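# Raise a pinned stand post three holes and relock

## Task

A stand's post is locked at a height by a spring-loaded pin with a pull knob that goes through one of the post's holes; once the pin is pulled, the post falls unless something supports it. Lift the post by three holes (roughly 8 cm) and push the pin back in so it locks there. Letting the post fall fails the task, and so does lowering it quickly, even while it is held. At the end, release it and move the robots away. The lock must hold on its own, without a robot supporting it. Neither robot may fall over or be left leaning.

## Robot and tools

Robots. Two identical Hello Robot Stretch 3 units, r1 and r2. Each has a two-wheel differential base (0.33 m long, 0.34 m wide, a passive omni wheel at the rear), a lift carriage on a vertical mast, and a telescoping arm that extends out of the robot's right side. There is no sideways driving; to move the gripper forward or back you drive the base. A turn on the spot pivots about the point between the drive wheels, 0.05 m behind the front edge. With the arm retracted and wrist folded, a turn sweeps a 0.28 m radius circle; an unfolded wrist reaches beyond it. The robots act independently, and each reports in its own frames, so only images, lidar_m and the depth grids show where they are relative to each other. Robots pressing into each other end the run; once bases touch, stop driving toward each other.

Frames. Base frame: origin on the floor midway between the drive wheels, x forward, y left, z up. hand_pose is in this frame, at the point where the closed fingertips meet; with all wrist joints at 0 its x axis points up, y back toward the mast, z to the rear. Odometry frame is the base frame at scene start. Fingertips are 0.04 m round pads.

execute_actions. Argument actions: a list with one action or none (empty just returns state and images). The action is an object keyed by robot name, r1 and/or r2; each robot gets its own entry. Inside: base, joints, and optionally contact_limits. Everything in one action starts at once.
- base: exactly one key. translate_m is a relative drive from the base's last reported position, metres, -1 to 1, positive forward. rotate_rad is a relative turn in place, radians, -3.2 to 3.2, positive counter-clockwise seen from above.
- joints: absolute targets, by name, in that robot's own joint space: lift_m 0 to 1.1 (arm height on mast); arm_m 0 to 0.52 (extension); wrist_yaw_rad -1.345 to 4.42 (0 along the arm, positive toward the robot's front, 3.0 folded over the base); wrist_pitch_rad -1.57 to 0.451 (0 level, negative tips fingers down); wrist_roll_rad -2.911 to 2.911 (0 fingers side by side); gripper_m -0.089 to 0.179 (bigger is wider; the real fingertip gap is 0.007 to 0.025 m less, zero below 0.007); head_pan_rad -3.953 to 1.73 (0 forward, positive left, -1.57 looks along the arm); head_tilt_rad -1.53 to 0.419 (negative down). Done tolerances: 0.004 for lift, arm, gripper; 0.02 for yaw, roll, head; 0.05 for pitch.
- contact_limits: only arm_m, a motor effort percent 1 to 100; the arm stops (contact_stop) when effort reaches it, and it caps holding force until the next action. Too low stops immediately; values above the maximum are clipped.
Anything not mentioned keeps pursuing its previous target. A bad key or out-of-range number rejects the whole call. An action lasts at most 15 s. If a result reports a stop, later motion calls in the same reply are skipped. Argument cameras: list of camera names (r1_head_camera, r1_nav_camera, r1_wrist_camera, same for r2, or all); omitted, null or all gives every camera, [] gives none.

wait: seconds 0 to 10; nothing new is commanded, then state and images return.
zoom_image: camera name and region [x0, y0, x1, y1] in pixels of that camera's latest full image, top-left origin, at most 504 by 504.
finished_scene: scene, the current scene's integer number; irreversible, and the result says if the task succeeded. The goal must already hold and keep holding.

Result lines. pictures lists the order of returned images. joint_positions gives current joint values. base_status and joint_status: done, off_target (stopped short and maybe still pushing), contact_stop, time_out, torque_fault. After the last three the old target is dropped. on_its_own covers uncommanded joints; its held at value is a target, not a position. motor_effort: percent of max, positive toward higher values, peak in brackets; readings carry sizeable bias and noise, and rest effort out of range hints at load or pushing. Positive wheel effort pushes forward. lidar_m: 12 distances in metres, sectors of 30 degrees starting straight ahead and going counter-clockwise (4th left, 7th behind, 10th right), plane 0.17 m high, range 0.15 to 12, - for nothing; own body may block sectors 5, 6, 9, 10. wrist_depth_mm (45 to 1000) and head_depth_mm (280 to 4000, image sideways) are 7x7 median depth grids from top left. base_odometry counts wheel turns, including slip; heading -3.142 to 3.142, positive left. turned_by_wheels and turned_by_imu give turn since last result. base_tilt gives forward and right lean in degrees, with a fixed per-robot bias up to about 4.

Contacts and slack. The arm and lift stop when pushing firmly (contact_stop) and then go slack until commanded again; a slack lift can sag under a load, which matters when holding the post. Base, wrist and head have no such stop and keep pushing. Wrist servos under prolonged strain shut off for 10 s (torque_fault), going limp.

Gripper. Grip by commanding below the object's width (lower squeezes harder; over-squeezing triggers a force reduction that can let things slip; send a new value to squeeze again). Release by commanding at least 0.02 above the touch value. Neither reading nor done proves a grasp; check images.

Safety. Fold or unfold the wrist only with lift_m 0.32 to 0.95, pitch -0.4 and roll near 0; folded, lift may go to 0.25. With yaw below -0.4, keep pitch at -0.5 or lower. Pushing on something rigid with the gripper above about 0.45 m can tip the robot, more so with raised contact limits or repeated pushes. Don't drive while gripping or hooking something fixed. If snagged, reverse in small steps; if tilted, free the gripper and lower lift to about 0.2. For this task: hold the post firmly before pulling the pin, raise it gently, never let it drop or descend fast, reinsert the pin, then release and back off.

Speed. Bases go up to 0.30 m/s and 1.9 rad/s only when stowed (lift below 0.30, arm below 0.03, yaw above 2.54); otherwise 0.10 m/s and 0.63 rad/s. Equal commands may give travel differing by up to 2.5 cm per metre. The robots hold their last command while you think. Shorter robot motion time is better.

Each tool is called after "Request:" in YAML: its name, and indented under it one key for each argument.

## Session

Request:
execute_actions:
  actions: []

Scene clock: 0.00 s.
r1.base_odometry: x=+0.000 y=+0.000 heading=+0.000 (m, m, rad; r1's odometry frame)
r1.turned_by_wheels: +0.000 (rad since the last result)
r1.turned_by_imu: +0.000 (rad since the last result)
r1.base_tilt: forward=-0.5 right=+0.1 (deg)
r1.lidar_m: 2.09 6.77 2.97 3.41 2.88 1.19 0.90 0.88 0.92 1.31 1.40 1.48
r1.head_depth_mm: 1895 1923 1938 1961 1966 1993 1988 / 2075 2190 2199 2225 2249 2250 2171 / 2129 2567 2594 2626 2663 2679 2277 / 2107 3003 3185 3247 3312 3147 2296 / 2108 3218 - - - 3354 2319 / 2085 3154 - - - 3401 2338 / 2077 3101 - - - 3465 2327
r1.base_status: not commanded
r1.joint_positions: lift_m=+0.514 arm_m=+0.003 wrist_yaw_rad=+2.881 wrist_pitch_rad=-0.603 wrist_roll_rad=-0.008 gripper_m=+0.037 head_pan_rad=+0.017 head_tilt_rad=+0.014
r1.joint_status: not commanded
r1.motor_effort: left_wheel=+0 right_wheel=+1 lift_m=+26 arm_m=-1 wrist_yaw_rad=+1 wrist_pitch_rad=+6 wrist_roll_rad=+0 gripper_m=+0 head_pan_rad=-1 head_tilt_rad=+2 (%)
r1.hand_pose: x=+0.0297 y=+0.0429 z=+0.4872 quat_wxyz=(+0.296, +0.694, +0.122, +0.645) (m; r1's base frame)
r1.wrist_depth_mm: - - - - - - - / - - - - - - - / - - - - - - - / 866 - 899 904 933 927 928 / 753 742 - 774 780 781 790 / 658 659 - 669 675 696 702 / 580 598 - 598 606 617 607
r2.base_odometry: x=+0.000 y=+0.000 heading=+0.000 (m, m, rad; r2's odometry frame)
r2.turned_by_wheels: +0.000 (rad since the last result)
r2.turned_by_imu: +0.000 (rad since the last result)
r2.base_tilt: forward=+0.5 right=+0.2 (deg)
r2.lidar_m: 1.56 1.75 2.86 7.20 3.85 3.22 1.73 0.92 0.77 0.77 0.86 1.39
r2.head_depth_mm: 1423 1431 1445 1449 1462 1464 1471 / 1458 1461 1470 1486 1490 1506 1505 / 1486 1498 1516 1511 1526 1541 1548 / 1527 1545 1542 1561 1568 1580 1586 / 1577 1582 1587 1598 1617 1616 1637 / 1613 1619 1636 1643 1658 1658 1671 / 1664 1673 1677 1683 1696 1714 1724
r2.base_status: not commanded
r2.joint_positions: lift_m=+0.373 arm_m=+0.000 wrist_yaw_rad=+2.993 wrist_pitch_rad=-0.339 wrist_roll_rad=-0.007 gripper_m=+0.037 head_pan_rad=-0.002 head_tilt_rad=+0.006
r2.joint_status: not commanded
r2.motor_effort: left_wheel=+0 right_wheel=+0 lift_m=+24 arm_m=+0 wrist_yaw_rad=+0 wrist_pitch_rad=+5 wrist_roll_rad=+0 gripper_m=+0 head_pan_rad=-2 head_tilt_rad=+2 (%)
r2.hand_pose: x=+0.0134 y=+0.0857 z=+0.4033 quat_wxyz=(+0.171, +0.701, +0.068, +0.689) (m; r2's base frame)
r2.wrist_depth_mm: - - - - - - - / - - - - - - - / - - - - - - - / - - - - - - - / 924 - 932 892 879 843 858 / 739 721 - 711 738 693 700 / 608 615 583 605 576 594 598
pictures: r1_head_camera (sideways: a quarter turn clockwise sets it upright), r1_nav_camera (sideways: a quarter turn counterclockwise sets it upright), r1_wrist_camera, r2_head_camera (sideways: a quarter turn clockwise sets it upright), r2_nav_camera (sideways: a quarter turn counterclockwise sets it upright), r2_wrist_camera
Images, in order (width x height): r1_head_camera 896x504, r1_nav_camera 672x504, r1_wrist_camera 644x364, r2_head_camera 896x504, r2_nav_camera 672x504, r2_wrist_camera 644x364.

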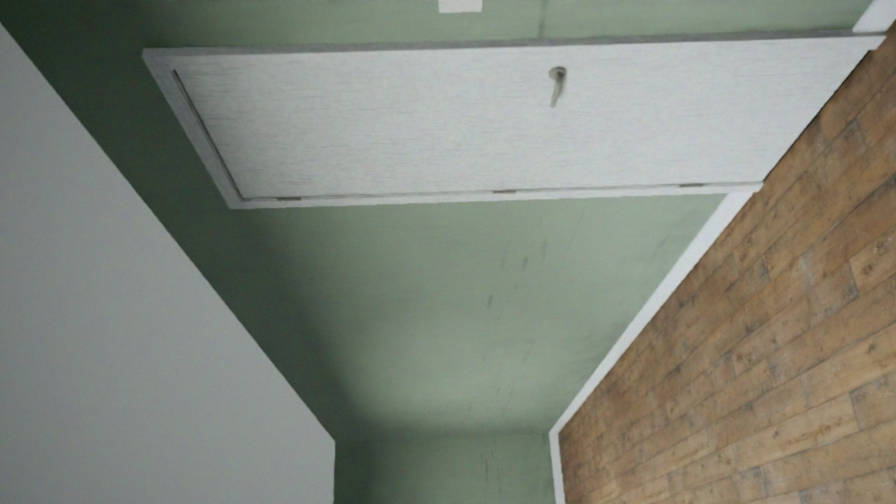

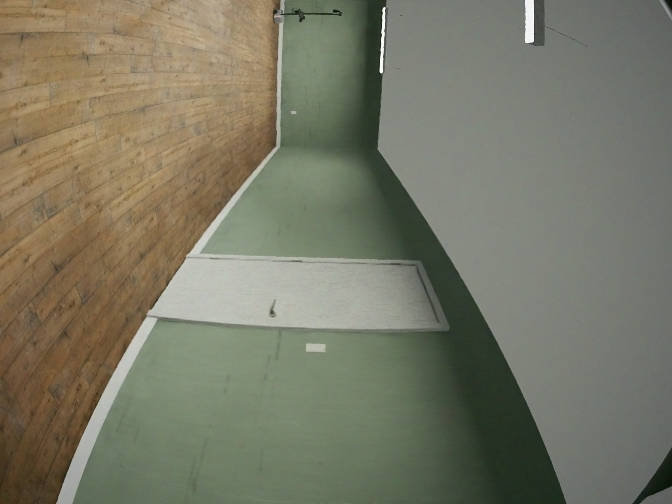

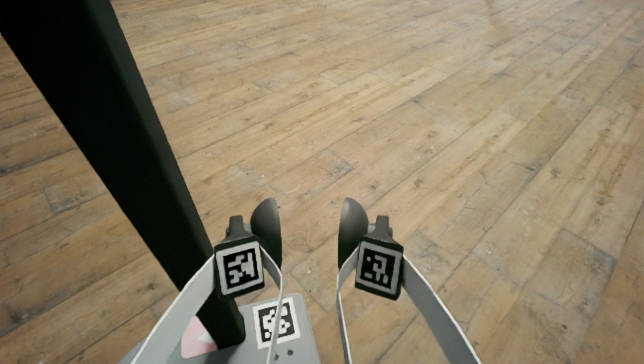

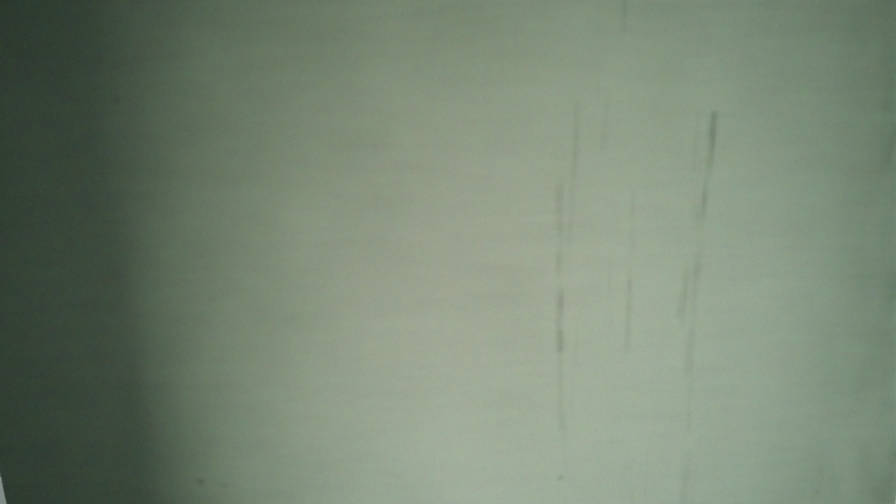

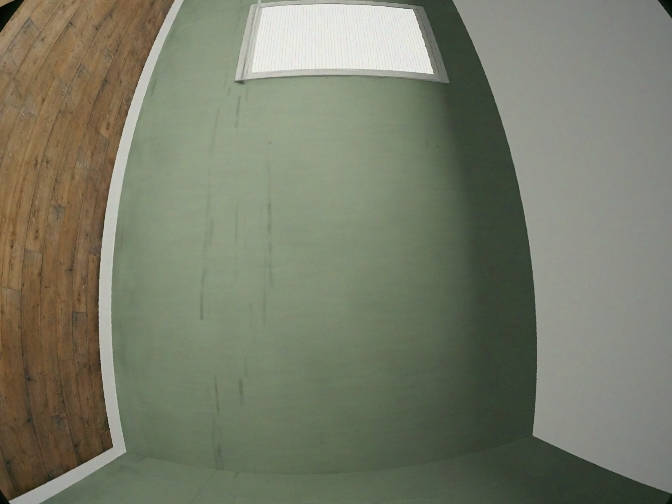

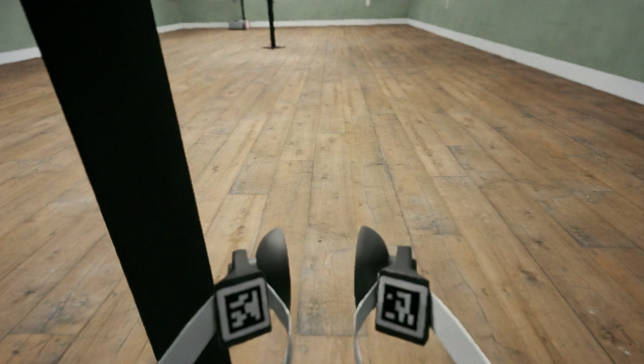

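Request:
execute_actions:
  actions:
    - {"r1":{"base":{"rotate_rad":0.87},"joints":{"lift_m":0.27,"wrist_pitch_rad":-0.4,"wrist_yaw_rad":3.0,"head_tilt_rad":-0.25}},"r2":{"base":{"rotate_rad":1.87},"joints":{"lift_m":0.27,"wrist_pitch_rad":-0.4,"head_tilt_rad":-0.25}}}
  cameras: ["r1_head_camera","r2_head_camera"]

Request:
execute_actions:
  actions:
    - {"r1":{"base":{"translate_m":1}},"r2":{"base":{"translate_m":1}}}
  cameras: []

Request:
execute_actions:
  actions:
    - {"r1":{"base":{"translate_m":0.5},"joints":{"head_tilt_rad":-0.4}},"r2":{"base":{"translate_m":1},"joints":{"head_tilt_rad":-0.4}}}
  cameras: ["r1_head_camera","r2_head_camera"]

Scene clock: 3.60 s.
r1.base_odometry: x=+0.000 y=+0.000 heading=+0.870 (m, m, rad; r1's odometry frame)
r1.turned_by_wheels: +0.870 (rad since the last result)
r1.turned_by_imu: +0.885 (rad since the last result)
r1.base_tilt: forward=-0.5 right=+0.0 (deg)
r1.lidar_m: 2.98 3.62 3.34 1.44 0.95 0.88 0.89 1.11 1.40 1.41 1.77 3.73
r1.head_depth_mm: - - - - 2756 2016 1588 / - - - - 2803 2028 1597 / - - - - 2797 2043 1604 / - - - - 2819 2066 1617 / - - - - 2857 2077 1628 / - - - - 2887 2083 1641 / - - - - 2907 2100 1641
r1.base_status: done
r1.joint_positions: lift_m=+0.270 arm_m=+0.003 wrist_yaw_rad=+2.998 wrist_pitch_rad=-0.423 wrist_roll_rad=-0.008 gripper_m=+0.037 head_pan_rad=+0.017 head_tilt_rad=-0.247
r1.joint_status: all done
r1.motor_effort: left_wheel=-1(4) right_wheel=+4(7) lift_m=+22(23) arm_m=-1(0) wrist_yaw_rad=+2(4) wrist_pitch_rad=+13(14) wrist_roll_rad=+0(0) gripper_m=+0(0) head_pan_rad=+0(0) head_tilt_rad=-1(28) (%)
r1.hand_pose: x=+0.0107 y=+0.0738 z=+0.2818 quat_wxyz=(+0.197, +0.697, +0.099, +0.682) (m; r1's base frame)
r1.wrist_depth_mm: 811 - - - - - - / 851 - - - - - - / 834 - 909 930 940 964 981 / 680 689 709 720 714 743 740 / 560 558 - 573 581 581 584 / 471 498 - - 479 486 490 / - - - - 414 420 422
r2.base_odometry: x=+0.000 y=+0.000 heading=+1.870 (m, m, rad; r2's odometry frame)
r2.turned_by_wheels: +1.870 (rad since the last result)
r2.turned_by_imu: +1.843 (rad since the last result)
r2.base_tilt: forward=+0.4 right=+0.3 (deg)
r2.lidar_m: 4.65 3.34 3.21 1.11 0.80 0.77 0.79 1.06 1.56 1.61 2.16 5.58
r2.head_depth_mm: 3994 - - - 2764 1996 1545 / 3982 - - - 2804 2005 1544 / 3923 - - - 2823 2014 1551 / 3856 - - - 2855 2026 1567 / 3843 - - - 2866 2033 1575 / 3762 - - - 2919 2056 1578 / 3673 3917 - - 2885 2047 1570
r2.base_status: done
r2.joint_positions: lift_m=+0.270 arm_m=+0.000 wrist_yaw_rad=+2.993 wrist_pitch_rad=-0.414 wrist_roll_rad=-0.007 gripper_m=+0.037 head_pan_rad=-0.002 head_tilt_rad=-0.247
r2.joint_status: all done
r2.motor_effort: left_wheel=-2(5) right_wheel=+1(6) lift_m=+17(20) arm_m=+1(1) wrist_yaw_rad=+0(1) wrist_pitch_rad=+6(4) wrist_roll_rad=+0(0) gripper_m=+0(1) head_pan_rad=+1(0) head_tilt_rad=-2(30) (%)
r2.hand_pose: x=+0.0121 y=+0.0770 z=+0.2838 quat_wxyz=(+0.197, +0.698, +0.094, +0.682) (m; r2's base frame)
r2.wrist_depth_mm: 686 - - - - - - / 732 - - - - - - / 740 - - - 999 992 981 / 748 - 791 768 760 760 743 / 637 621 637 608 615 609 610 / 528 523 - 530 525 504 511 / 467 - - - 428 439 441
pictures: r1_head_camera (sideways: a quarter turn clockwise sets it upright), r2_head_camera (sideways: a quarter turn clockwise sets it upright)
Images, in order (width x height): r1_head_camera 896x504, r2_head_camera 896x504.

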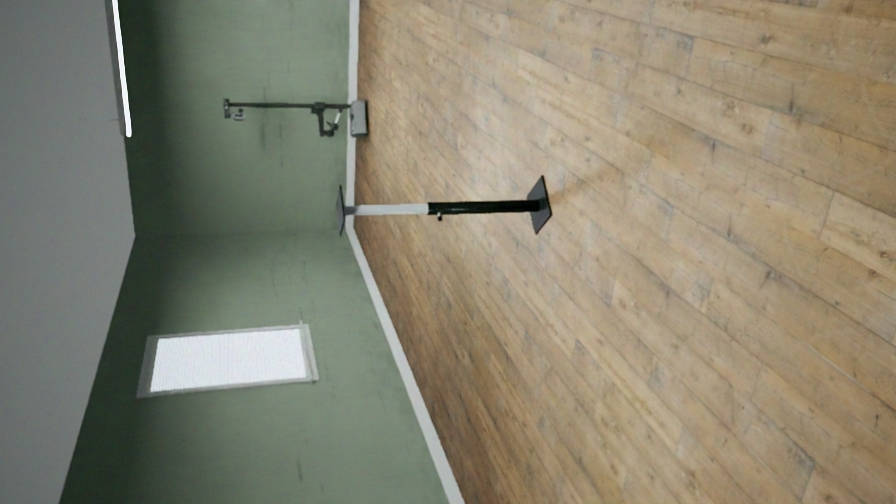

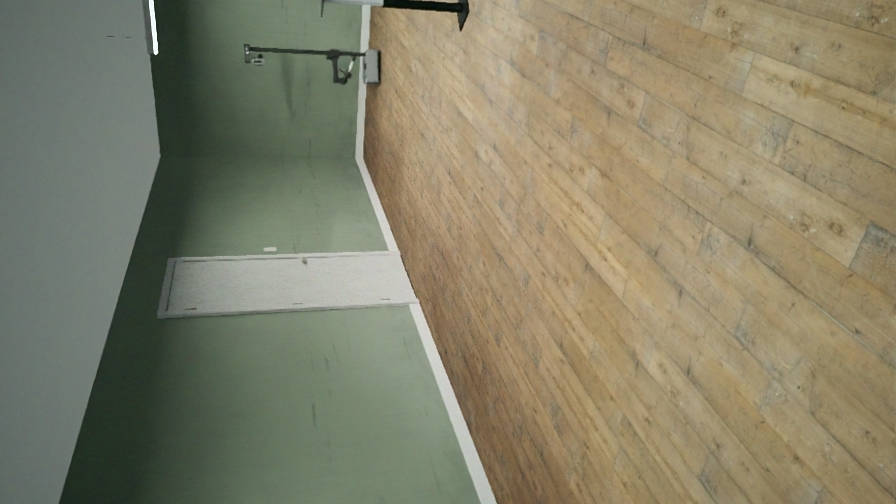

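Scene clock: 8.60 s.
r1.base_odometry: x=+0.645 y=+0.764 heading=+0.870 (m, m, rad; r1's odometry frame)
r1.turned_by_wheels: +0.000 (rad since the last result)
r1.turned_by_imu: +0.005 (rad since the last result)
r1.base_tilt: forward=-0.4 right=+0.1 (deg)
r1.lidar_m: 1.97 3.19 2.96 2.92 1.94 1.80 1.82 1.94 1.79 1.81 2.25 4.81
r1.head_depth_mm: - - - - 2719 2008 1587 / - - - - 2747 2019 1590 / - - - - 2652 2044 1603 / - - - - 2841 2044 1612 / - - - - 2844 2073 1628 / - - - - 2888 2073 1632 / 3809 - - - 2873 2093 1643
r1.base_status: done
r1.joint_positions: lift_m=+0.270 arm_m=+0.003 wrist_yaw_rad=+2.999 wrist_pitch_rad=-0.422 wrist_roll_rad=-0.008 gripper_m=+0.037 head_pan_rad=+0.017 head_tilt_rad=-0.248
r1.joint_status: not commanded
r1.motor_effort: left_wheel=-1(6) right_wheel=+3(11) lift_m=+22(22) arm_m=-2(1) wrist_yaw_rad=+1(2) wrist_pitch_rad=+13(13) wrist_roll_rad=+0(0) gripper_m=+0(1) head_pan_rad=+0(0) head_tilt_rad=-1(2) (%)
r1.hand_pose: x=+0.0105 y=+0.0739 z=+0.2819 quat_wxyz=(+0.197, +0.697, +0.100, +0.682) (m; r1's base frame)
r1.wrist_depth_mm: - - - - - - - / - - - - - - - / 904 - 916 928 953 980 996 / 683 687 716 715 726 735 748 / 558 561 - 573 574 579 588 / 468 492 - - 478 487 491 / - - - - 416 420 422
r2.base_odometry: x=-0.295 y=+0.956 heading=+1.870 (m, m, rad; r2's odometry frame)
r2.turned_by_wheels: +0.000 (rad since the last result)
r2.turned_by_imu: -0.002 (rad since the last result)
r2.base_tilt: forward=+0.6 right=+0.2 (deg)
r2.lidar_m: 3.97 2.84 2.72 2.40 1.72 1.64 1.70 2.14 2.04 2.11 2.83 3.43
r2.head_depth_mm: - - - - 2771 1988 1543 / - - - - 2784 1992 1559 / 3906 - - - 2797 2010 1556 / 3885 - - - 2817 2016 1562 / 3845 - - - 2866 2017 1570 / 3499 3798 3889 - 2901 2027 1580 / 3164 3337 3466 3555 2931 2060 1574
r2.base_status: done
r2.joint_positions: lift_m=+0.270 arm_m=+0.000 wrist_yaw_rad=+2.993 wrist_pitch_rad=-0.414 wrist_roll_rad=-0.007 gripper_m=+0.037 head_pan_rad=-0.002 head_tilt_rad=-0.248
r2.joint_status: not commanded
r2.motor_effort: left_wheel=-1(6) right_wheel=+2(6) lift_m=+17(17) arm_m=+0(0) wrist_yaw_rad=+0(1) wrist_pitch_rad=+5(5) wrist_roll_rad=+0(0) gripper_m=+0(0) head_pan_rad=+0(0) head_tilt_rad=-1(2) (%)
r2.hand_pose: x=+0.0121 y=+0.0770 z=+0.2838 quat_wxyz=(+0.197, +0.698, +0.095, +0.682) (m; r2's base frame)
r2.wrist_depth_mm: - - - - - - - / - - - - - - - / - - - - - 979 965 / 775 - 773 776 759 743 734 / 629 613 641 621 620 610 595 / 530 528 - 535 524 517 507 / 469 - - - 429 441 438
pictures: none
No camera images: the call's "cameras" was empty. Leave "cameras" out to get every camera's image.

Scene clock: 13.60 s.
r1.base_odometry: x=+0.967 y=+1.146 heading=+0.870 (m, m, rad; r1's odometry frame)
r1.turned_by_wheels: +0.000 (rad since the last result)
r1.turned_by_imu: +0.003 (rad since the last result)
r1.base_tilt: forward=-0.4 right=+0.1 (deg)
r1.lidar_m: 1.47 2.98 2.76 2.80 2.44 2.26 2.28 2.15 1.97 1.99 2.53 3.92
r1.head_depth_mm: - - - 2954 2142 1684 1387 / - - - 2966 2153 1695 1393 / - - - 2683 2019 1699 1409 / - - - 3031 2186 1713 1413 / - - - 3054 2222 1721 1419 / - - - 3097 2224 1743 1431 / 3612 3724 3863 3141 2236 1742 1437
r1.base_status: done
r1.joint_positions: lift_m=+0.270 arm_m=+0.003 wrist_yaw_rad=+2.999 wrist_pitch_rad=-0.422 wrist_roll_rad=-0.008 gripper_m=+0.037 head_pan_rad=+0.017 head_tilt_rad=-0.396
r1.joint_status: all done
r1.motor_effort: left_wheel=-1(6) right_wheel=+4(11) lift_m=+23(23) arm_m=-1(2) wrist_yaw_rad=+1(1) wrist_pitch_rad=+13(13) wrist_roll_rad=+0(0) gripper_m=+0(1) head_pan_rad=+1(0) head_tilt_rad=-3(24) (%)
r1.hand_pose: x=+0.0105 y=+0.0739 z=+0.2820 quat_wxyz=(+0.197, +0.697, +0.100, +0.682) (m; r1's base frame)
r1.wrist_depth_mm: - - - - - - - / - - - - - - - / 893 - 922 939 944 963 980 / 692 688 716 707 728 729 735 / 546 562 - 577 580 583 597 / 466 496 - - 482 495 488 / - - - - 415 416 424
r2.base_odometry: x=-0.589 y=+1.911 heading=+1.870 (m, m, rad; r2's odometry frame)
r2.turned_by_wheels: +0.000 (rad since the last result)
r2.turned_by_imu: -0.002 (rad since the last result)
r2.base_tilt: forward=+0.5 right=+0.4 (deg)
r2.lidar_m: 3.25 2.34 2.24 2.31 2.64 2.53 2.60 2.64 2.52 2.60 3.50 2.56
r2.head_depth_mm: - - - 3094 2176 1663 1365 / - - - 3089 2173 1683 1359 / - - - 3108 2203 1692 1370 / 3934 - - 3205 2210 1703 1371 / 3335 3554 3747 3208 2229 1712 1375 / 2940 3122 3267 3194 2249 1716 1387 / 2592 2720 2872 2877 2247 1721 1392
r2.base_status: done
r2.joint_positions: lift_m=+0.270 arm_m=+0.000 wrist_yaw_rad=+2.993 wrist_pitch_rad=-0.415 wrist_roll_rad=-0.007 gripper_m=+0.037 head_pan_rad=-0.002 head_tilt_rad=-0.396
r2.joint_status: all done
r2.motor_effort: left_wheel=-2(4) right_wheel=+1(6) lift_m=+17(17) arm_m=+0(1) wrist_yaw_rad=+0(0) wrist_pitch_rad=+5(5) wrist_roll_rad=+0(0) gripper_m=-1(0) head_pan_rad=+0(0) head_tilt_rad=-3(22) (%)
r2.hand_pose: x=+0.0121 y=+0.0770 z=+0.2838 quat_wxyz=(+0.197, +0.698, +0.095, +0.682) (m; r2's base frame)
r2.wrist_depth_mm: - - - - - - - / - - - - - - - / - - - - - 988 972 / 782 - 781 763 781 753 745 / 640 622 633 626 619 601 599 / 526 528 - 536 527 509 510 / 466 - - - 428 442 439
pictures: r1_head_camera (sideways: a quarter turn clockwise sets it upright), r2_head_camera (sideways: a quarter turn clockwise sets it upright)
Images, in order (width x height): r1_head_camera 896x504, r2_head_camera 896x504.

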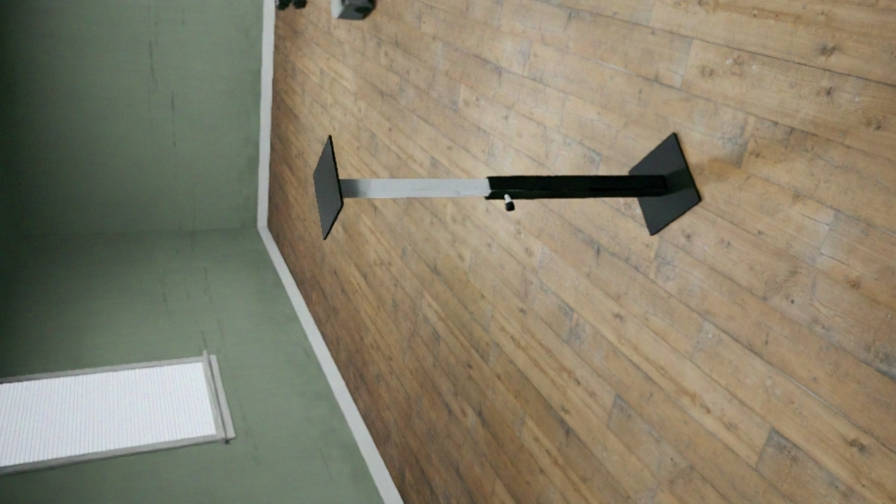

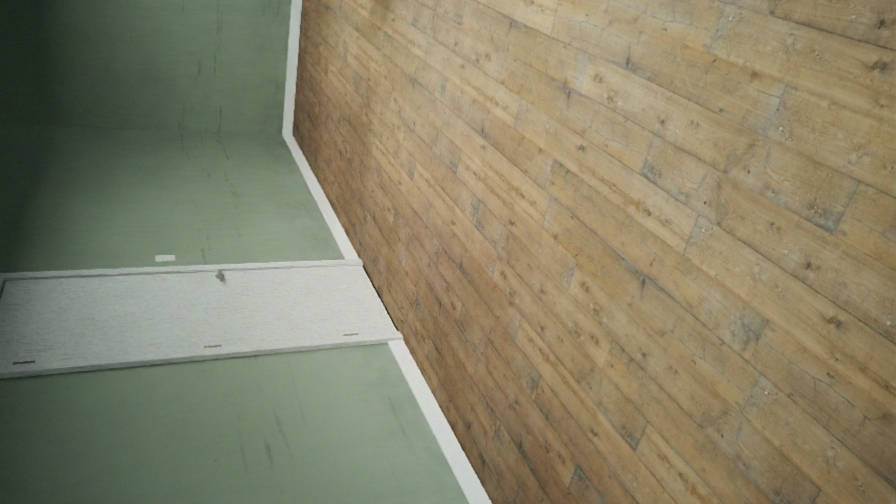

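Request:
zoom_image:
  camera: "r1_head_camera"
  region: [300, 110, 720, 260]

Region (300, 110, 720, 260) of r1_head_camera's 896x504 image, scaled by 1.200, with more detail than that image has; it fills the top 180 rows of this view, and the rest is white.

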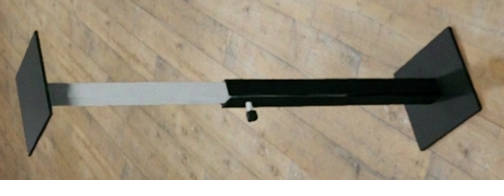

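Request:
execute_actions:
  actions:
    - {"r1":{"base":{"rotate_rad":0.37}},"r2":{"base":{"rotate_rad":-0.43}}}
  cameras: []

Request:
execute_actions:
  actions:
    - {"r1":{"base":{"translate_m":1}},"r2":{"base":{"translate_m":1}}}
  cameras: []

Request:
execute_actions:
  actions:
    - {"r1":{"base":{"translate_m":0.32}},"r2":{"base":{"translate_m":1}}}
  cameras: []

Request:
execute_actions:
  actions:
    - {"r1":{"base":{"rotate_rad":0.05},"joints":{"lift_m":0.45,"head_pan_rad":-1.57,"head_tilt_rad":-0.8}},"r2":{"base":{"rotate_rad":0.76},"joints":{"lift_m":0.6,"head_pan_rad":-1.57,"head_tilt_rad":-0.8}}}
  cameras: ["r1_head_camera","r2_head_camera"]

Scene clock: 16.00 s.
r1.base_odometry: x=+0.967 y=+1.146 heading=+1.240 (m, m, rad; r1's odometry frame)
r1.turned_by_wheels: +0.370 (rad since the last result)
r1.turned_by_imu: +0.375 (rad since the last result)
r1.base_tilt: forward=-0.4 right=+0.1 (deg)
r1.lidar_m: 3.22 2.76 2.77 2.64 2.26 2.26 2.32 1.99 1.98 2.26 3.90 1.47
r1.head_depth_mm: - - - 2944 2149 1689 1395 / - - - 2948 2150 1701 1396 / 3594 3882 - 3017 2183 1696 1401 / 3284 3487 3739 3064 2196 1719 1410 / 3061 3196 3365 3078 2209 1738 1417 / 2820 2963 3154 3126 2216 1738 1429 / 2649 2747 2900 2960 2255 1759 1434
r1.base_status: done
r1.joint_positions: lift_m=+0.270 arm_m=+0.003 wrist_yaw_rad=+2.999 wrist_pitch_rad=-0.422 wrist_roll_rad=-0.008 gripper_m=+0.037 head_pan_rad=+0.017 head_tilt_rad=-0.396
r1.joint_status: not commanded
r1.motor_effort: left_wheel=-1(6) right_wheel=+3(11) lift_m=+23(22) arm_m=-1(1) wrist_yaw_rad=+1(1) wrist_pitch_rad=+13(13) wrist_roll_rad=+0(0) gripper_m=+0(0) head_pan_rad=+1(0) head_tilt_rad=-3(2) (%)
r1.hand_pose: x=+0.0105 y=+0.0739 z=+0.2820 quat_wxyz=(+0.197, +0.697, +0.100, +0.682) (m; r1's base frame)
r1.wrist_depth_mm: - - - - - - - / - - - - - - - / 892 - 920 941 957 985 984 / 683 688 710 708 716 733 751 / 560 565 - 571 585 586 594 / 465 498 - - 475 484 492 / - - - - 416 422 419
r2.base_odometry: x=-0.589 y=+1.911 heading=+1.440 (m, m, rad; r2's odometry frame)
r2.turned_by_wheels: -0.430 (rad since the last result)
r2.turned_by_imu: -0.426 (rad since the last result)
r2.base_tilt: forward=+0.6 right=+0.2 (deg)
r2.lidar_m: 2.56 2.99 2.29 2.25 2.38 2.59 2.52 2.68 2.57 2.52 2.67 3.86
r2.head_depth_mm: - - - 3099 2165 1669 1357 / - - - 2929 2192 1676 1364 / - - - 3145 2188 1692 1369 / - - - 3176 2212 1706 1377 / - - - 3213 2252 1695 1382 / - - - 3237 2222 1710 1376 / - - - 3282 2254 1724 1396
r2.base_status: done
r2.joint_positions: lift_m=+0.270 arm_m=+0.000 wrist_yaw_rad=+2.993 wrist_pitch_rad=-0.415 wrist_roll_rad=-0.007 gripper_m=+0.037 head_pan_rad=-0.002 head_tilt_rad=-0.396
r2.joint_status: not commanded
r2.motor_effort: left_wheel=+1(8) right_wheel=-2(3) lift_m=+17(17) arm_m=+0(0) wrist_yaw_rad=+1(0) wrist_pitch_rad=+5(5) wrist_roll_rad=+0(0) gripper_m=-1(0) head_pan_rad=+1(0) head_tilt_rad=-3(3) (%)
r2.hand_pose: x=+0.0121 y=+0.0770 z=+0.2838 quat_wxyz=(+0.197, +0.698, +0.095, +0.682) (m; r2's base frame)
r2.wrist_depth_mm: - - - - - - - / - - - - - - - / - - - - - 978 961 / 780 - 754 758 752 747 740 / 629 618 634 630 623 605 603 / 529 526 - 535 535 512 514 / 468 - - - 429 439 439
pictures: none
No camera images: the call's "cameras" was empty. Leave "cameras" out to get every camera's image.

Scene clock: 21.00 s.
r1.base_odometry: x=+1.293 y=+2.092 heading=+1.240 (m, m, rad; r1's odometry frame)
r1.turned_by_wheels: +0.000 (rad since the last result)
r1.turned_by_imu: +0.005 (rad since the last result)
r1.base_tilt: forward=-0.4 right=+0.1 (deg)
r1.lidar_m: 2.39 2.06 2.06 2.37 2.98 2.98 3.13 2.67 2.67 3.09 0.68 4.18
r1.head_depth_mm: 3247 3556 3869 2933 2140 1680 1386 / 2945 3195 3461 2978 2164 1696 1399 / 2691 2876 3107 3014 2178 1704 1405 / 2449 2613 2803 2877 2195 1714 1415 / 2249 2396 2546 2691 2216 1736 1427 / 2084 2203 2352 2478 2229 1740 1432 / 1961 2045 2168 2301 2255 1757 1435
r1.base_status: done
r1.joint_positions: lift_m=+0.270 arm_m=+0.003 wrist_yaw_rad=+2.999 wrist_pitch_rad=-0.422 wrist_roll_rad=-0.008 gripper_m=+0.037 head_pan_rad=+0.017 head_tilt_rad=-0.396
r1.joint_status: not commanded
r1.motor_effort: left_wheel=-1(6) right_wheel=+3(12) lift_m=+22(23) arm_m=-1(1) wrist_yaw_rad=+1(1) wrist_pitch_rad=+13(13) wrist_roll_rad=+0(0) gripper_m=+0(0) head_pan_rad=+0(0) head_tilt_rad=-3(2) (%)
r1.hand_pose: x=+0.0105 y=+0.0739 z=+0.2820 quat_wxyz=(+0.197, +0.697, +0.100, +0.682) (m; r1's base frame)
r1.wrist_depth_mm: - - - - - - - / - - - - - - - / 888 - 923 933 937 977 995 / 692 707 702 718 717 714 745 / 554 559 - 574 581 587 591 / 469 492 - - 478 490 489 / - - - - 419 420 423
r2.base_odometry: x=-0.459 y=+2.903 heading=+1.440 (m, m, rad; r2's odometry frame)
r2.turned_by_wheels: +0.000 (rad since the last result)
r2.turned_by_imu: -0.002 (rad since the last result)
r2.base_tilt: forward=+0.6 right=+0.2 (deg)
r2.lidar_m: 5.20 2.86 2.22 2.18 2.31 3.31 3.52 3.48 2.64 2.59 2.75 1.58
r2.head_depth_mm: - - - 2487 2082 1674 1357 / - - - 2925 2185 1683 1358 / - - - 3161 2188 1686 1361 / - - - 3133 2199 1693 1377 / - - - 3148 2219 1702 1377 / - - - 3198 2242 1713 1386 / - - - 3263 2262 1719 1388
r2.base_status: done
r2.joint_positions: lift_m=+0.270 arm_m=+0.000 wrist_yaw_rad=+2.993 wrist_pitch_rad=-0.415 wrist_roll_rad=-0.007 gripper_m=+0.037 head_pan_rad=-0.002 head_tilt_rad=-0.396
r2.joint_status: not commanded
r2.motor_effort: left_wheel=+1(6) right_wheel=-1(3) lift_m=+17(17) arm_m=+0(0) wrist_yaw_rad=+0(1) wrist_pitch_rad=+5(5) wrist_roll_rad=+0(0) gripper_m=+0(0) head_pan_rad=+2(1) head_tilt_rad=-3(3) (%)
r2.hand_pose: x=+0.0121 y=+0.0770 z=+0.2838 quat_wxyz=(+0.197, +0.698, +0.095, +0.682) (m; r2's base frame)
r2.wrist_depth_mm: - - - - - - - / - - - - - - - / - - - 987 989 970 960 / 791 - 774 774 761 749 739 / 639 616 639 623 609 615 606 / 533 522 - 534 541 514 507 / 464 - - - 424 441 435
pictures: none
No camera images: the call's "cameras" was empty. Leave "cameras" out to get every camera's image.

Scene clock: 26.00 s.
r1.base_odometry: x=+1.397 y=+2.395 heading=+1.239 (m, m, rad; r1's odometry frame)
r1.turned_by_wheels: +0.000 (rad since the last result)
r1.turned_by_imu: +0.002 (rad since the last result)
r1.base_tilt: forward=-0.4 right=+0.1 (deg)
r1.lidar_m: 2.13 1.84 1.84 2.12 3.19 3.20 3.40 2.90 2.89 0.59 5.50 3.73
r1.head_depth_mm: 2907 3185 3472 2921 2143 1691 1388 / 2642 2812 3073 3001 2157 1701 1394 / 2388 2543 2739 2824 2162 1716 1404 / 2182 2325 2470 2625 2177 1722 1414 / 2022 2127 2265 2406 2213 1733 1422 / 1858 1966 2081 2197 2229 1732 1422 / 1739 1832 1916 2035 2096 1751 1435
r1.base_status: done
r1.joint_positions: lift_m=+0.270 arm_m=+0.003 wrist_yaw_rad=+2.999 wrist_pitch_rad=-0.422 wrist_roll_rad=-0.008 gripper_m=+0.037 head_pan_rad=+0.017 head_tilt_rad=-0.396
r1.joint_status: not commanded
r1.motor_effort: left_wheel=-1(5) right_wheel=+4(11) lift_m=+23(22) arm_m=-1(1) wrist_yaw_rad=+1(1) wrist_pitch_rad=+13(13) wrist_roll_rad=+0(0) gripper_m=+1(0) head_pan_rad=+0(1) head_tilt_rad=-3(2) (%)
r1.hand_pose: x=+0.0105 y=+0.0739 z=+0.2820 quat_wxyz=(+0.197, +0.697, +0.100, +0.682) (m; r1's base frame)
r1.wrist_depth_mm: - - - - - - - / - - - - - - - / 879 - 912 923 965 978 971 / 693 687 705 707 727 730 737 / 559 563 - 571 578 582 603 / 468 495 - - 480 487 496 / - - - - 415 423 422
r2.base_odometry: x=-0.328 y=+3.894 heading=+1.440 (m, m, rad; r2's odometry frame)
r2.turned_by_wheels: +0.000 (rad since the last result)
r2.turned_by_imu: -0.002 (rad since the last result)
r2.base_tilt: forward=+0.7 right=+0.1 (deg)
r2.lidar_m: 4.24 2.81 2.15 2.11 2.23 3.22 4.53 3.54 2.72 2.66 2.82 0.67
r2.head_depth_mm: 3558 3858 - 3081 2182 1679 1358 / 3616 3902 - 3106 2179 1684 1365 / 3621 3886 - 3134 2211 1692 1367 / 3649 3960 - 3168 2206 1694 1371 / 3643 - - 3211 2219 1705 1379 / 3674 3958 - 3191 2236 1707 1382 / 3725 - - 3263 2254 1722 1385
r2.base_status: done
r2.joint_positions: lift_m=+0.270 arm_m=+0.000 wrist_yaw_rad=+2.993 wrist_pitch_rad=-0.415 wrist_roll_rad=-0.007 gripper_m=+0.037 head_pan_rad=-0.002 head_tilt_rad=-0.396
r2.joint_status: not commanded
r2.motor_effort: left_wheel=+1(7) right_wheel=-2(3) lift_m=+17(17) arm_m=+1(1) wrist_yaw_rad=+0(1) wrist_pitch_rad=+5(5) wrist_roll_rad=+0(0) gripper_m=-1(1) head_pan_rad=+1(0) head_tilt_rad=-2(2) (%)
r2.hand_pose: x=+0.0121 y=+0.0770 z=+0.2838 quat_wxyz=(+0.197, +0.698, +0.095, +0.682) (m; r2's base frame)
r2.wrist_depth_mm: - - - - - - - / - - - - - - - / - - - 988 - 983 972 / 798 - 781 780 749 747 739 / 627 630 632 615 593 606 597 / 533 527 - 530 526 511 509 / 465 - - - 430 441 441
pictures: none
No camera images: the call's "cameras" was empty. Leave "cameras" out to get every camera's image.

Scene clock: 29.83 s.
r1.base_odometry: x=+1.397 y=+2.395 heading=+1.289 (m, m, rad; r1's odometry frame)
r1.turned_by_wheels: +0.050 (rad since the last result)
r1.turned_by_imu: +0.051 (rad since the last result)
r1.base_tilt: forward=-0.5 right=+0.1 (deg)
r1.lidar_m: 2.07 1.84 1.84 2.18 3.20 3.20 3.28 2.89 2.90 0.59 5.48 3.44
r1.head_depth_mm: 2968 2491 2002 1685 1452 1273 1147 / 3158 2512 2025 1692 1458 1284 1154 / 3328 2544 659 1708 1441 1284 1164 / 3365 2470 665 1589 1450 1285 1172 / 1250 1144 1726 1623 1482 1298 1159 / 1237 2619 2112 1725 1502 1311 1169 / 3537 2663 2123 1765 1514 1320 1177
r1.base_status: done
r1.joint_positions: lift_m=+0.450 arm_m=+0.003 wrist_yaw_rad=+2.999 wrist_pitch_rad=-0.422 wrist_roll_rad=-0.008 gripper_m=+0.037 head_pan_rad=-1.563 head_tilt_rad=-0.790
r1.joint_status: all done
r1.motor_effort: left_wheel=-1(6) right_wheel=+3(11) lift_m=+29(30) arm_m=-1(1) wrist_yaw_rad=+1(1) wrist_pitch_rad=+13(13) wrist_roll_rad=+0(0) gripper_m=+1(0) head_pan_rad=-3(31) head_tilt_rad=-7(41) (%)
r1.hand_pose: x=+0.0105 y=+0.0739 z=+0.4617 quat_wxyz=(+0.197, +0.697, +0.099, +0.682) (m; r1's base frame)
r1.wrist_depth_mm: - - - - - - - / - - - - - - - / - - - - - - - / - - - - - - - / 816 801 - 847 858 856 856 / 687 683 - 706 691 700 727 / 587 593 598 615 603 616 622
r2.base_odometry: x=-0.328 y=+3.894 heading=+2.200 (m, m, rad; r2's odometry frame)
r2.turned_by_wheels: +0.760 (rad since the last result)
r2.turned_by_imu: +0.751 (rad since the last result)
r2.base_tilt: forward=+0.7 right=+0.3 (deg)
r2.lidar_m: 2.36 2.11 2.11 2.51 4.53 4.53 3.01 2.66 2.66 0.67 4.25 3.94
r2.head_depth_mm: 2716 2707 2111 1730 1472 1276 1166 / 2928 2716 2123 1738 1476 1282 - / 3228 2761 2144 1758 1484 1282 1183 / 3466 2745 2019 1657 1414 1293 - / 3539 1345 802 1642 1492 1296 1141 / 3968 2590 2112 1766 1502 1300 1141 / 3818 2867 2202 1793 1508 1302 1149
r2.base_status: done
r2.joint_positions: lift_m=+0.600 arm_m=+0.000 wrist_yaw_rad=+2.993 wrist_pitch_rad=-0.415 wrist_roll_rad=-0.007 gripper_m=+0.037 head_pan_rad=-1.563 head_tilt_rad=-0.790
r2.joint_status: all done
r2.motor_effort: left_wheel=-2(7) right_wheel=+2(5) lift_m=+29(30) arm_m=+0(0) wrist_yaw_rad=+0(0) wrist_pitch_rad=+6(5) wrist_roll_rad=+0(1) gripper_m=-1(1) head_pan_rad=-2(46) head_tilt_rad=-6(45) (%)
r2.hand_pose: x=+0.0121 y=+0.0770 z=+0.6130 quat_wxyz=(+0.197, +0.698, +0.095, +0.682) (m; r2's base frame)
r2.wrist_depth_mm: - - - - - - - / - - - - - - - / - - - - - - - / - - - - - - - / - - - - - - - / 990 979 - 924 975 957 937 / 838 834 - 818 797 811 817
pictures: r1_head_camera (sideways: a quarter turn clockwise sets it upright), r2_head_camera (sideways: a quarter turn clockwise sets it upright)
Images, in order (width x height): r1_head_camera 896x504, r2_head_camera 896x504.

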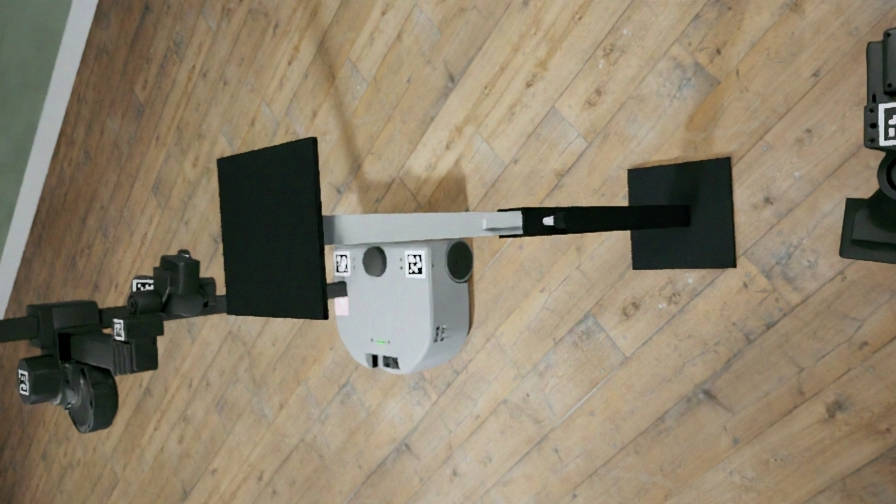

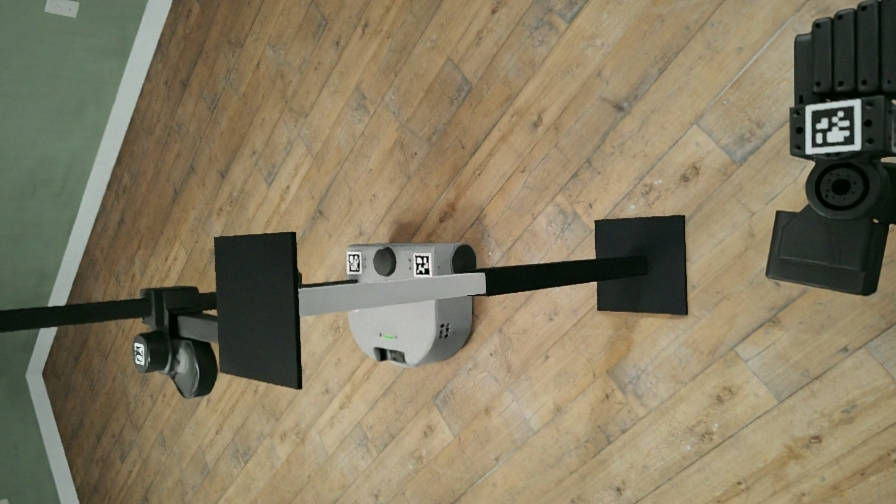

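Well aligned. Unfold.

Request:
execute_actions:
  actions:
    - {"r1":{"joints":{"wrist_yaw_rad":0,"gripper_m":0.1}},"r2":{"base":{"translate_m":0.09},"joints":{"wrist_yaw_rad":0,"gripper_m":0.12}}}
  cameras: []

Request:
execute_actions:
  actions:
    - {"r1":{"joints":{"wrist_pitch_rad":0,"lift_m":0.4}},"r2":{"joints":{"wrist_pitch_rad":0}}}
  cameras: ["r1_head_camera","r2_head_camera","r1_wrist_camera","r2_wrist_camera"]

Scene clock: 32.63 s.
r1.base_odometry: x=+1.397 y=+2.395 heading=+1.289 (m, m, rad; r1's odometry frame)
r1.turned_by_wheels: +0.000 (rad since the last result)
r1.turned_by_imu: +0.000 (rad since the last result)
r1.base_tilt: forward=-0.5 right=+0.1 (deg)
r1.lidar_m: 2.07 1.83 1.84 2.18 3.18 3.21 3.29 2.89 2.89 0.59 5.51 3.43
r1.head_depth_mm: 2996 2471 2000 1683 1456 1279 1149 / 3128 2503 2025 1700 1463 1286 1159 / 3330 2548 660 1661 1442 1283 - / 3079 1094 665 1588 1451 1286 1152 / 1220 2565 1969 1661 1488 1310 1162 / 3499 2633 2101 1743 1504 1312 1165 / 3521 2661 2117 1762 1511 1323 1172
r1.base_status: not commanded
r1.joint_positions: lift_m=+0.450 arm_m=+0.003 wrist_yaw_rad=+0.002 wrist_pitch_rad=-0.422 wrist_roll_rad=-0.008 gripper_m=+0.100 head_pan_rad=-1.563 head_tilt_rad=-0.790
r1.joint_status: all done
r1.motor_effort: left_wheel=-1(1) right_wheel=+3(4) lift_m=+29(29) arm_m=-1(1) wrist_yaw_rad=-2(3) wrist_pitch_rad=+13(13) wrist_roll_rad=+0(0) gripper_m=+1(86) head_pan_rad=-2(2) head_tilt_rad=-7(6) (%)
r1.hand_pose: x=-0.0211 y=-0.3717 z=+0.4617 quat_wxyz=(+0.695, +0.149, -0.688, -0.147) (m; r1's base frame)
r1.wrist_depth_mm: - - - - - - - / - - - - - - - / - - - - - - - / - - - 962 - - - / 809 821 829 811 897 844 875 / 677 693 683 668 686 708 713 / 589 591 593 590 597 600 614
r2.base_odometry: x=-0.381 y=+3.967 heading=+2.200 (m, m, rad; r2's odometry frame)
r2.turned_by_wheels: +0.000 (rad since the last result)
r2.turned_by_imu: -0.001 (rad since the last result)
r2.base_tilt: forward=+0.5 right=+0.2 (deg)
r2.lidar_m: 2.28 2.04 2.04 2.43 4.48 4.61 3.11 2.72 2.74 0.67 4.17 3.83
r2.head_depth_mm: 2755 2686 2113 1726 1471 1272 1158 / 3019 2714 2116 1741 1476 1284 - / 3280 2755 2001 1701 1488 1313 - / 3515 1369 1241 1630 1454 1287 1133 / 3787 1364 2152 1681 1499 1298 1143 / 3970 2825 2188 1775 1503 1304 1145 / 3786 2846 2198 1791 1510 1304 1149
r2.base_status: done
r2.joint_positions: lift_m=+0.600 arm_m=+0.000 wrist_yaw_rad=+0.004 wrist_pitch_rad=-0.415 wrist_roll_rad=-0.007 gripper_m=+0.120 head_pan_rad=-1.563 head_tilt_rad=-0.790
r2.joint_status: all done
r2.motor_effort: left_wheel=-2(4) right_wheel=+2(5) lift_m=+29(29) arm_m=+1(1) wrist_yaw_rad=-2(3) wrist_pitch_rad=+5(5) wrist_roll_rad=+0(0) gripper_m=+0(100) head_pan_rad=-4(4) head_tilt_rad=-6(6) (%)
r2.hand_pose: x=-0.0207 y=-0.3701 z=+0.6130 quat_wxyz=(+0.695, +0.148, -0.689, -0.144) (m; r2's base frame)
r2.wrist_depth_mm: - - - - - - - / - - - - - - - / - - - - - - - / - - - - - - - / - - - - - - - / 977 - 958 910 958 985 931 / 835 805 825 786 812 801 802
pictures: none
No camera images: the call's "cameras" was empty. Leave "cameras" out to get every camera's image.

Scene clock: 33.93 s.
r1.base_odometry: x=+1.397 y=+2.395 heading=+1.289 (m, m, rad; r1's odometry frame)
r1.turned_by_wheels: +0.000 (rad since the last result)
r1.turned_by_imu: +0.000 (rad since the last result)
r1.base_tilt: forward=-0.4 right=+0.1 (deg)
r1.lidar_m: 2.07 1.83 1.85 2.19 3.20 3.20 3.29 2.89 2.90 0.59 5.50 3.43
r1.head_depth_mm: 2948 2473 2014 1677 1460 1269 1136 / 3129 2514 2009 1698 1462 1285 1156 / 3331 2530 661 1680 1439 1264 - / 3103 1085 664 1585 1454 1268 1154 / 1224 2578 1979 1651 1492 1302 1161 / 3490 2623 2105 1750 1495 1314 1168 / 3529 2651 2113 1760 1504 1318 1174
r1.base_status: not commanded
r1.joint_positions: lift_m=+0.400 arm_m=+0.003 wrist_yaw_rad=+0.002 wrist_pitch_rad=-0.026 wrist_roll_rad=-0.008 gripper_m=+0.100 head_pan_rad=-1.563 head_tilt_rad=-0.790
r1.joint_status: all done
r1.motor_effort: left_wheel=-1(2) right_wheel=+3(3) lift_m=+22(28) arm_m=-1(1) wrist_yaw_rad=-2(3) wrist_pitch_rad=+15(16) wrist_roll_rad=+0(0) gripper_m=+1(1) head_pan_rad=-3(2) head_tilt_rad=-7(7) (%)
r1.hand_pose: x=-0.0210 y=-0.4033 z=+0.5081 quat_wxyz=(+0.710, +0.010, -0.704, -0.009) (m; r1's base frame)
r1.wrist_depth_mm: - - - - - - - / - - - - - - - / - - - - - - - / - - - - - - - / - - - - - - - / - - - 966 - - - / 808 819 821 769 825 838 849
r2.base_odometry: x=-0.381 y=+3.967 heading=+2.200 (m, m, rad; r2's odometry frame)
r2.turned_by_wheels: +0.000 (rad since the last result)
r2.turned_by_imu: +0.000 (rad since the last result)
r2.base_tilt: forward=+0.6 right=+0.1 (deg)
r2.lidar_m: 2.29 2.04 2.04 2.44 4.44 4.60 3.10 2.73 2.72 0.67 4.17 3.82
r2.head_depth_mm: 2762 2689 2108 1730 1470 1277 1164 / 2996 2705 2126 1740 1483 1276 - / 3276 2750 2007 1707 1486 1325 - / 3481 1395 1213 1625 1474 1305 1136 / 3815 2470 2173 1686 1499 1291 1136 / 3989 2802 2180 1781 1506 1303 1143 / 3847 2860 2202 1794 1507 1303 1153
r2.base_status: not commanded
r2.joint_positions: lift_m=+0.600 arm_m=+0.000 wrist_yaw_rad=+0.003 wrist_pitch_rad=-0.022 wrist_roll_rad=-0.007 gripper_m=+0.120 head_pan_rad=-1.563 head_tilt_rad=-0.790
r2.joint_status: all done
r2.motor_effort: left_wheel=-2(2) right_wheel=+1(1) lift_m=+29(29) arm_m=+1(0) wrist_yaw_rad=-3(2) wrist_pitch_rad=+8(11) wrist_roll_rad=+0(0) gripper_m=+0(1) head_pan_rad=-4(2) head_tilt_rad=-6(6) (%)
r2.hand_pose: x=-0.0206 y=-0.4010 z=+0.7086 quat_wxyz=(+0.710, +0.009, -0.704, -0.007) (m; r2's base frame)
r2.wrist_depth_mm: - - - 439 - - - / - - - - - - - / - - - - - - - / - - - - - - - / - - - - - - - / - - - - - - - / - - - - - - -
pictures: r1_head_camera (sideways: a quarter turn clockwise sets it upright), r1_wrist_camera, r2_head_camera (sideways: a quarter turn clockwise sets it upright), r2_wrist_camera
Images, in order (width x height): r1_head_camera 896x504, r1_wrist_camera 644x364, r2_head_camera 896x504, r2_wrist_camera 644x364.

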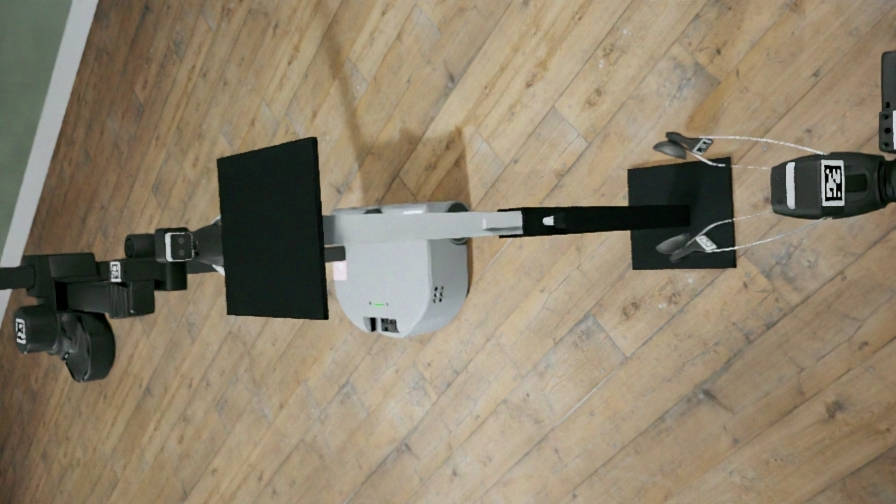

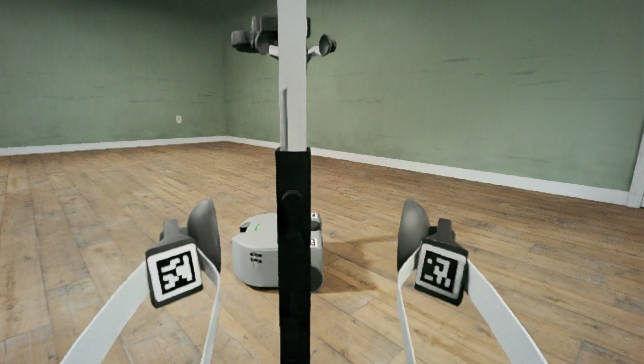

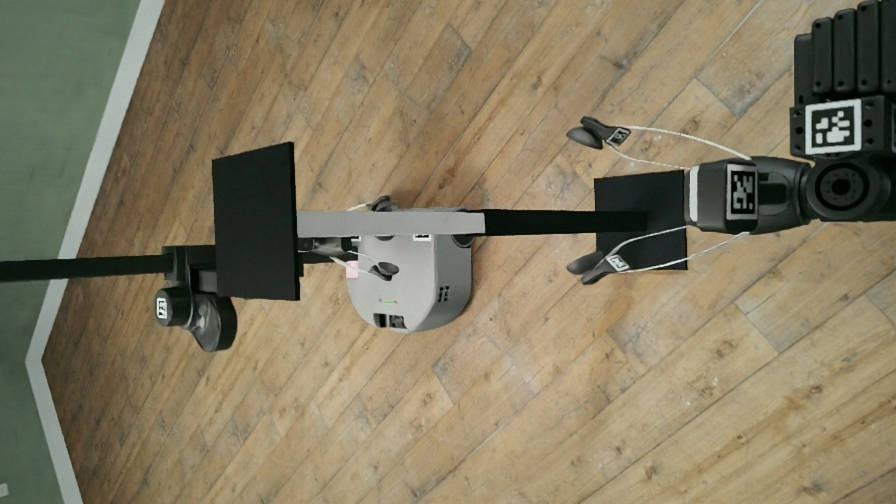

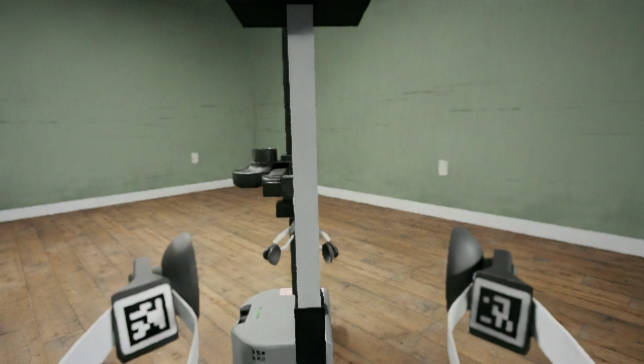

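Request:
execute_actions:
  actions:
    - {"r1":{"base":{"translate_m":0.018},"joints":{"arm_m":0.08,"lift_m":0.39}},"r2":{"base":{"translate_m":0.018},"joints":{"arm_m":0.2}}}
  cameras: ["r1_head_camera","r1_wrist_camera","r2_wrist_camera"]

Scene clock: 36.93 s.
r1.base_odometry: x=+1.402 y=+2.412 heading=+1.289 (m, m, rad; r1's odometry frame)
r1.turned_by_wheels: +0.000 (rad since the last result)
r1.turned_by_imu: +0.000 (rad since the last result)
r1.base_tilt: forward=-0.4 right=+0.1 (deg)
r1.lidar_m: 2.06 1.82 1.83 2.17 3.21 3.22 3.31 2.91 2.90 0.59 5.47 3.39
r1.head_depth_mm: 2978 2497 2011 1688 1458 1276 1154 / 3160 2508 1971 1696 1459 1278 - / 3367 2544 660 1626 1415 1301 - / 1253 959 664 1608 1481 1289 1159 / 1231 2525 2033 1691 1486 1307 1160 / 3472 2617 2095 1747 1499 1318 1165 / 3547 2646 2116 1759 1506 1318 1174
r1.base_status: done
r1.joint_positions: lift_m=+0.390 arm_m=+0.080 wrist_yaw_rad=+0.001 wrist_pitch_rad=-0.025 wrist_roll_rad=-0.008 gripper_m=+0.100 head_pan_rad=-1.563 head_tilt_rad=-0.790
r1.joint_status: all done
r1.motor_effort: left_wheel=-2(4) right_wheel=+4(9) lift_m=+22(22) arm_m=+3(3) wrist_yaw_rad=-1(2) wrist_pitch_rad=+15(15) wrist_roll_rad=+0(0) gripper_m=+1(0) head_pan_rad=-1(3) head_tilt_rad=-8(7) (%)
r1.hand_pose: x=-0.0212 y=-0.4801 z=+0.4983 quat_wxyz=(+0.710, +0.010, -0.704, -0.009) (m; r1's base frame)
r1.wrist_depth_mm: - - - 422 - - - / - - - - - - - / - - - - - - - / - - - - - - - / - - - - - - - / - - 953 933 986 - - / 785 795 816 742 817 817 822
r2.base_odometry: x=-0.392 y=+3.982 heading=+2.200 (m, m, rad; r2's odometry frame)
r2.turned_by_wheels: +0.000 (rad since the last result)
r2.turned_by_imu: -0.001 (rad since the last result)
r2.base_tilt: forward=+0.7 right=+0.2 (deg)
r2.lidar_m: 2.27 2.03 2.03 2.41 4.43 4.63 3.10 2.74 2.75 0.67 4.15 3.82
r2.head_depth_mm: 2768 2695 2112 1734 1466 1272 - / 3026 2724 2113 1735 1538 1244 1130 / 3263 2716 1959 1656 - 1258 1133 / 3457 1396 1207 1627 1494 1291 1137 / 3820 2697 2177 1727 1493 1294 1139 / 3965 2814 2178 1774 1498 1302 1145 / 3823 2834 2181 1787 1508 1306 1149
r2.base_status: done
r2.joint_positions: lift_m=+0.600 arm_m=+0.200 wrist_yaw_rad=+0.002 wrist_pitch_rad=-0.021 wrist_roll_rad=-0.007 gripper_m=+0.120 head_pan_rad=-1.563 head_tilt_rad=-0.790
r2.joint_status: all done
r2.motor_effort: left_wheel=-2(5) right_wheel=+2(3) lift_m=+29(29) arm_m=+6(5) wrist_yaw_rad=-2(2) wrist_pitch_rad=+8(8) wrist_roll_rad=+0(0) gripper_m=+0(0) head_pan_rad=-3(4) head_tilt_rad=-7(7) (%)
r2.hand_pose: x=-0.0209 y=-0.6004 z=+0.7089 quat_wxyz=(+0.710, +0.008, -0.704, -0.007) (m; r2's base frame)
r2.wrist_depth_mm: - - - 219 - - - / - - - 222 - - - / - - - - - - - / - - - 789 - - - / - - - 646 - - - / - - - 580 - - - / - - - 439 - - -
pictures: r1_head_camera (sideways: a quarter turn clockwise sets it upright), r1_wrist_camera, r2_wrist_camera
Images, in order (width x height): r1_head_camera 896x504, r1_wrist_camera 644x364, r2_wrist_camera 644x364.

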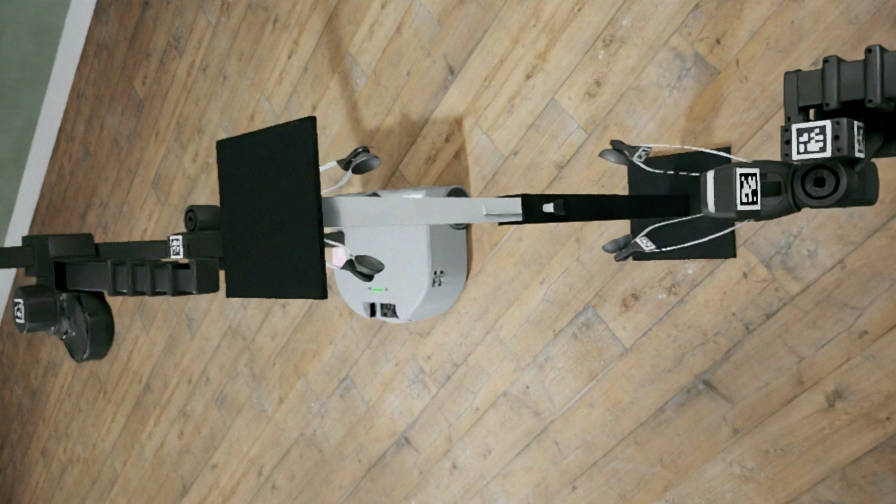

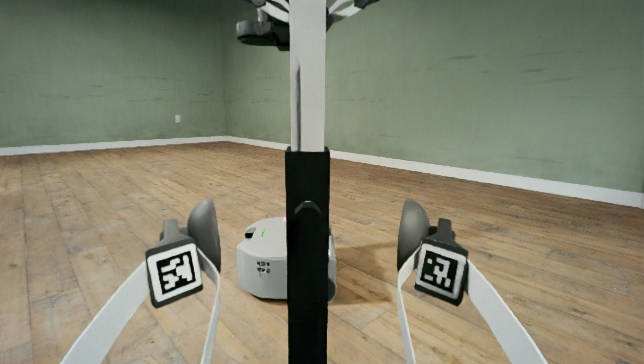

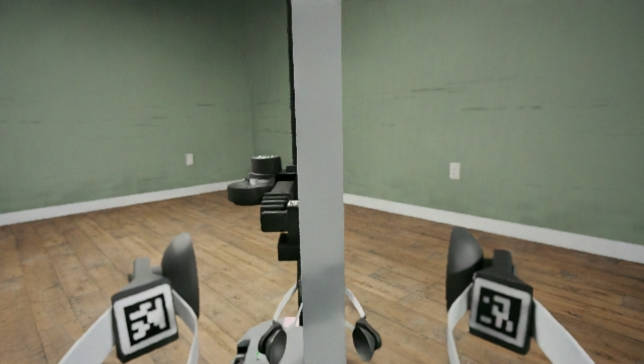

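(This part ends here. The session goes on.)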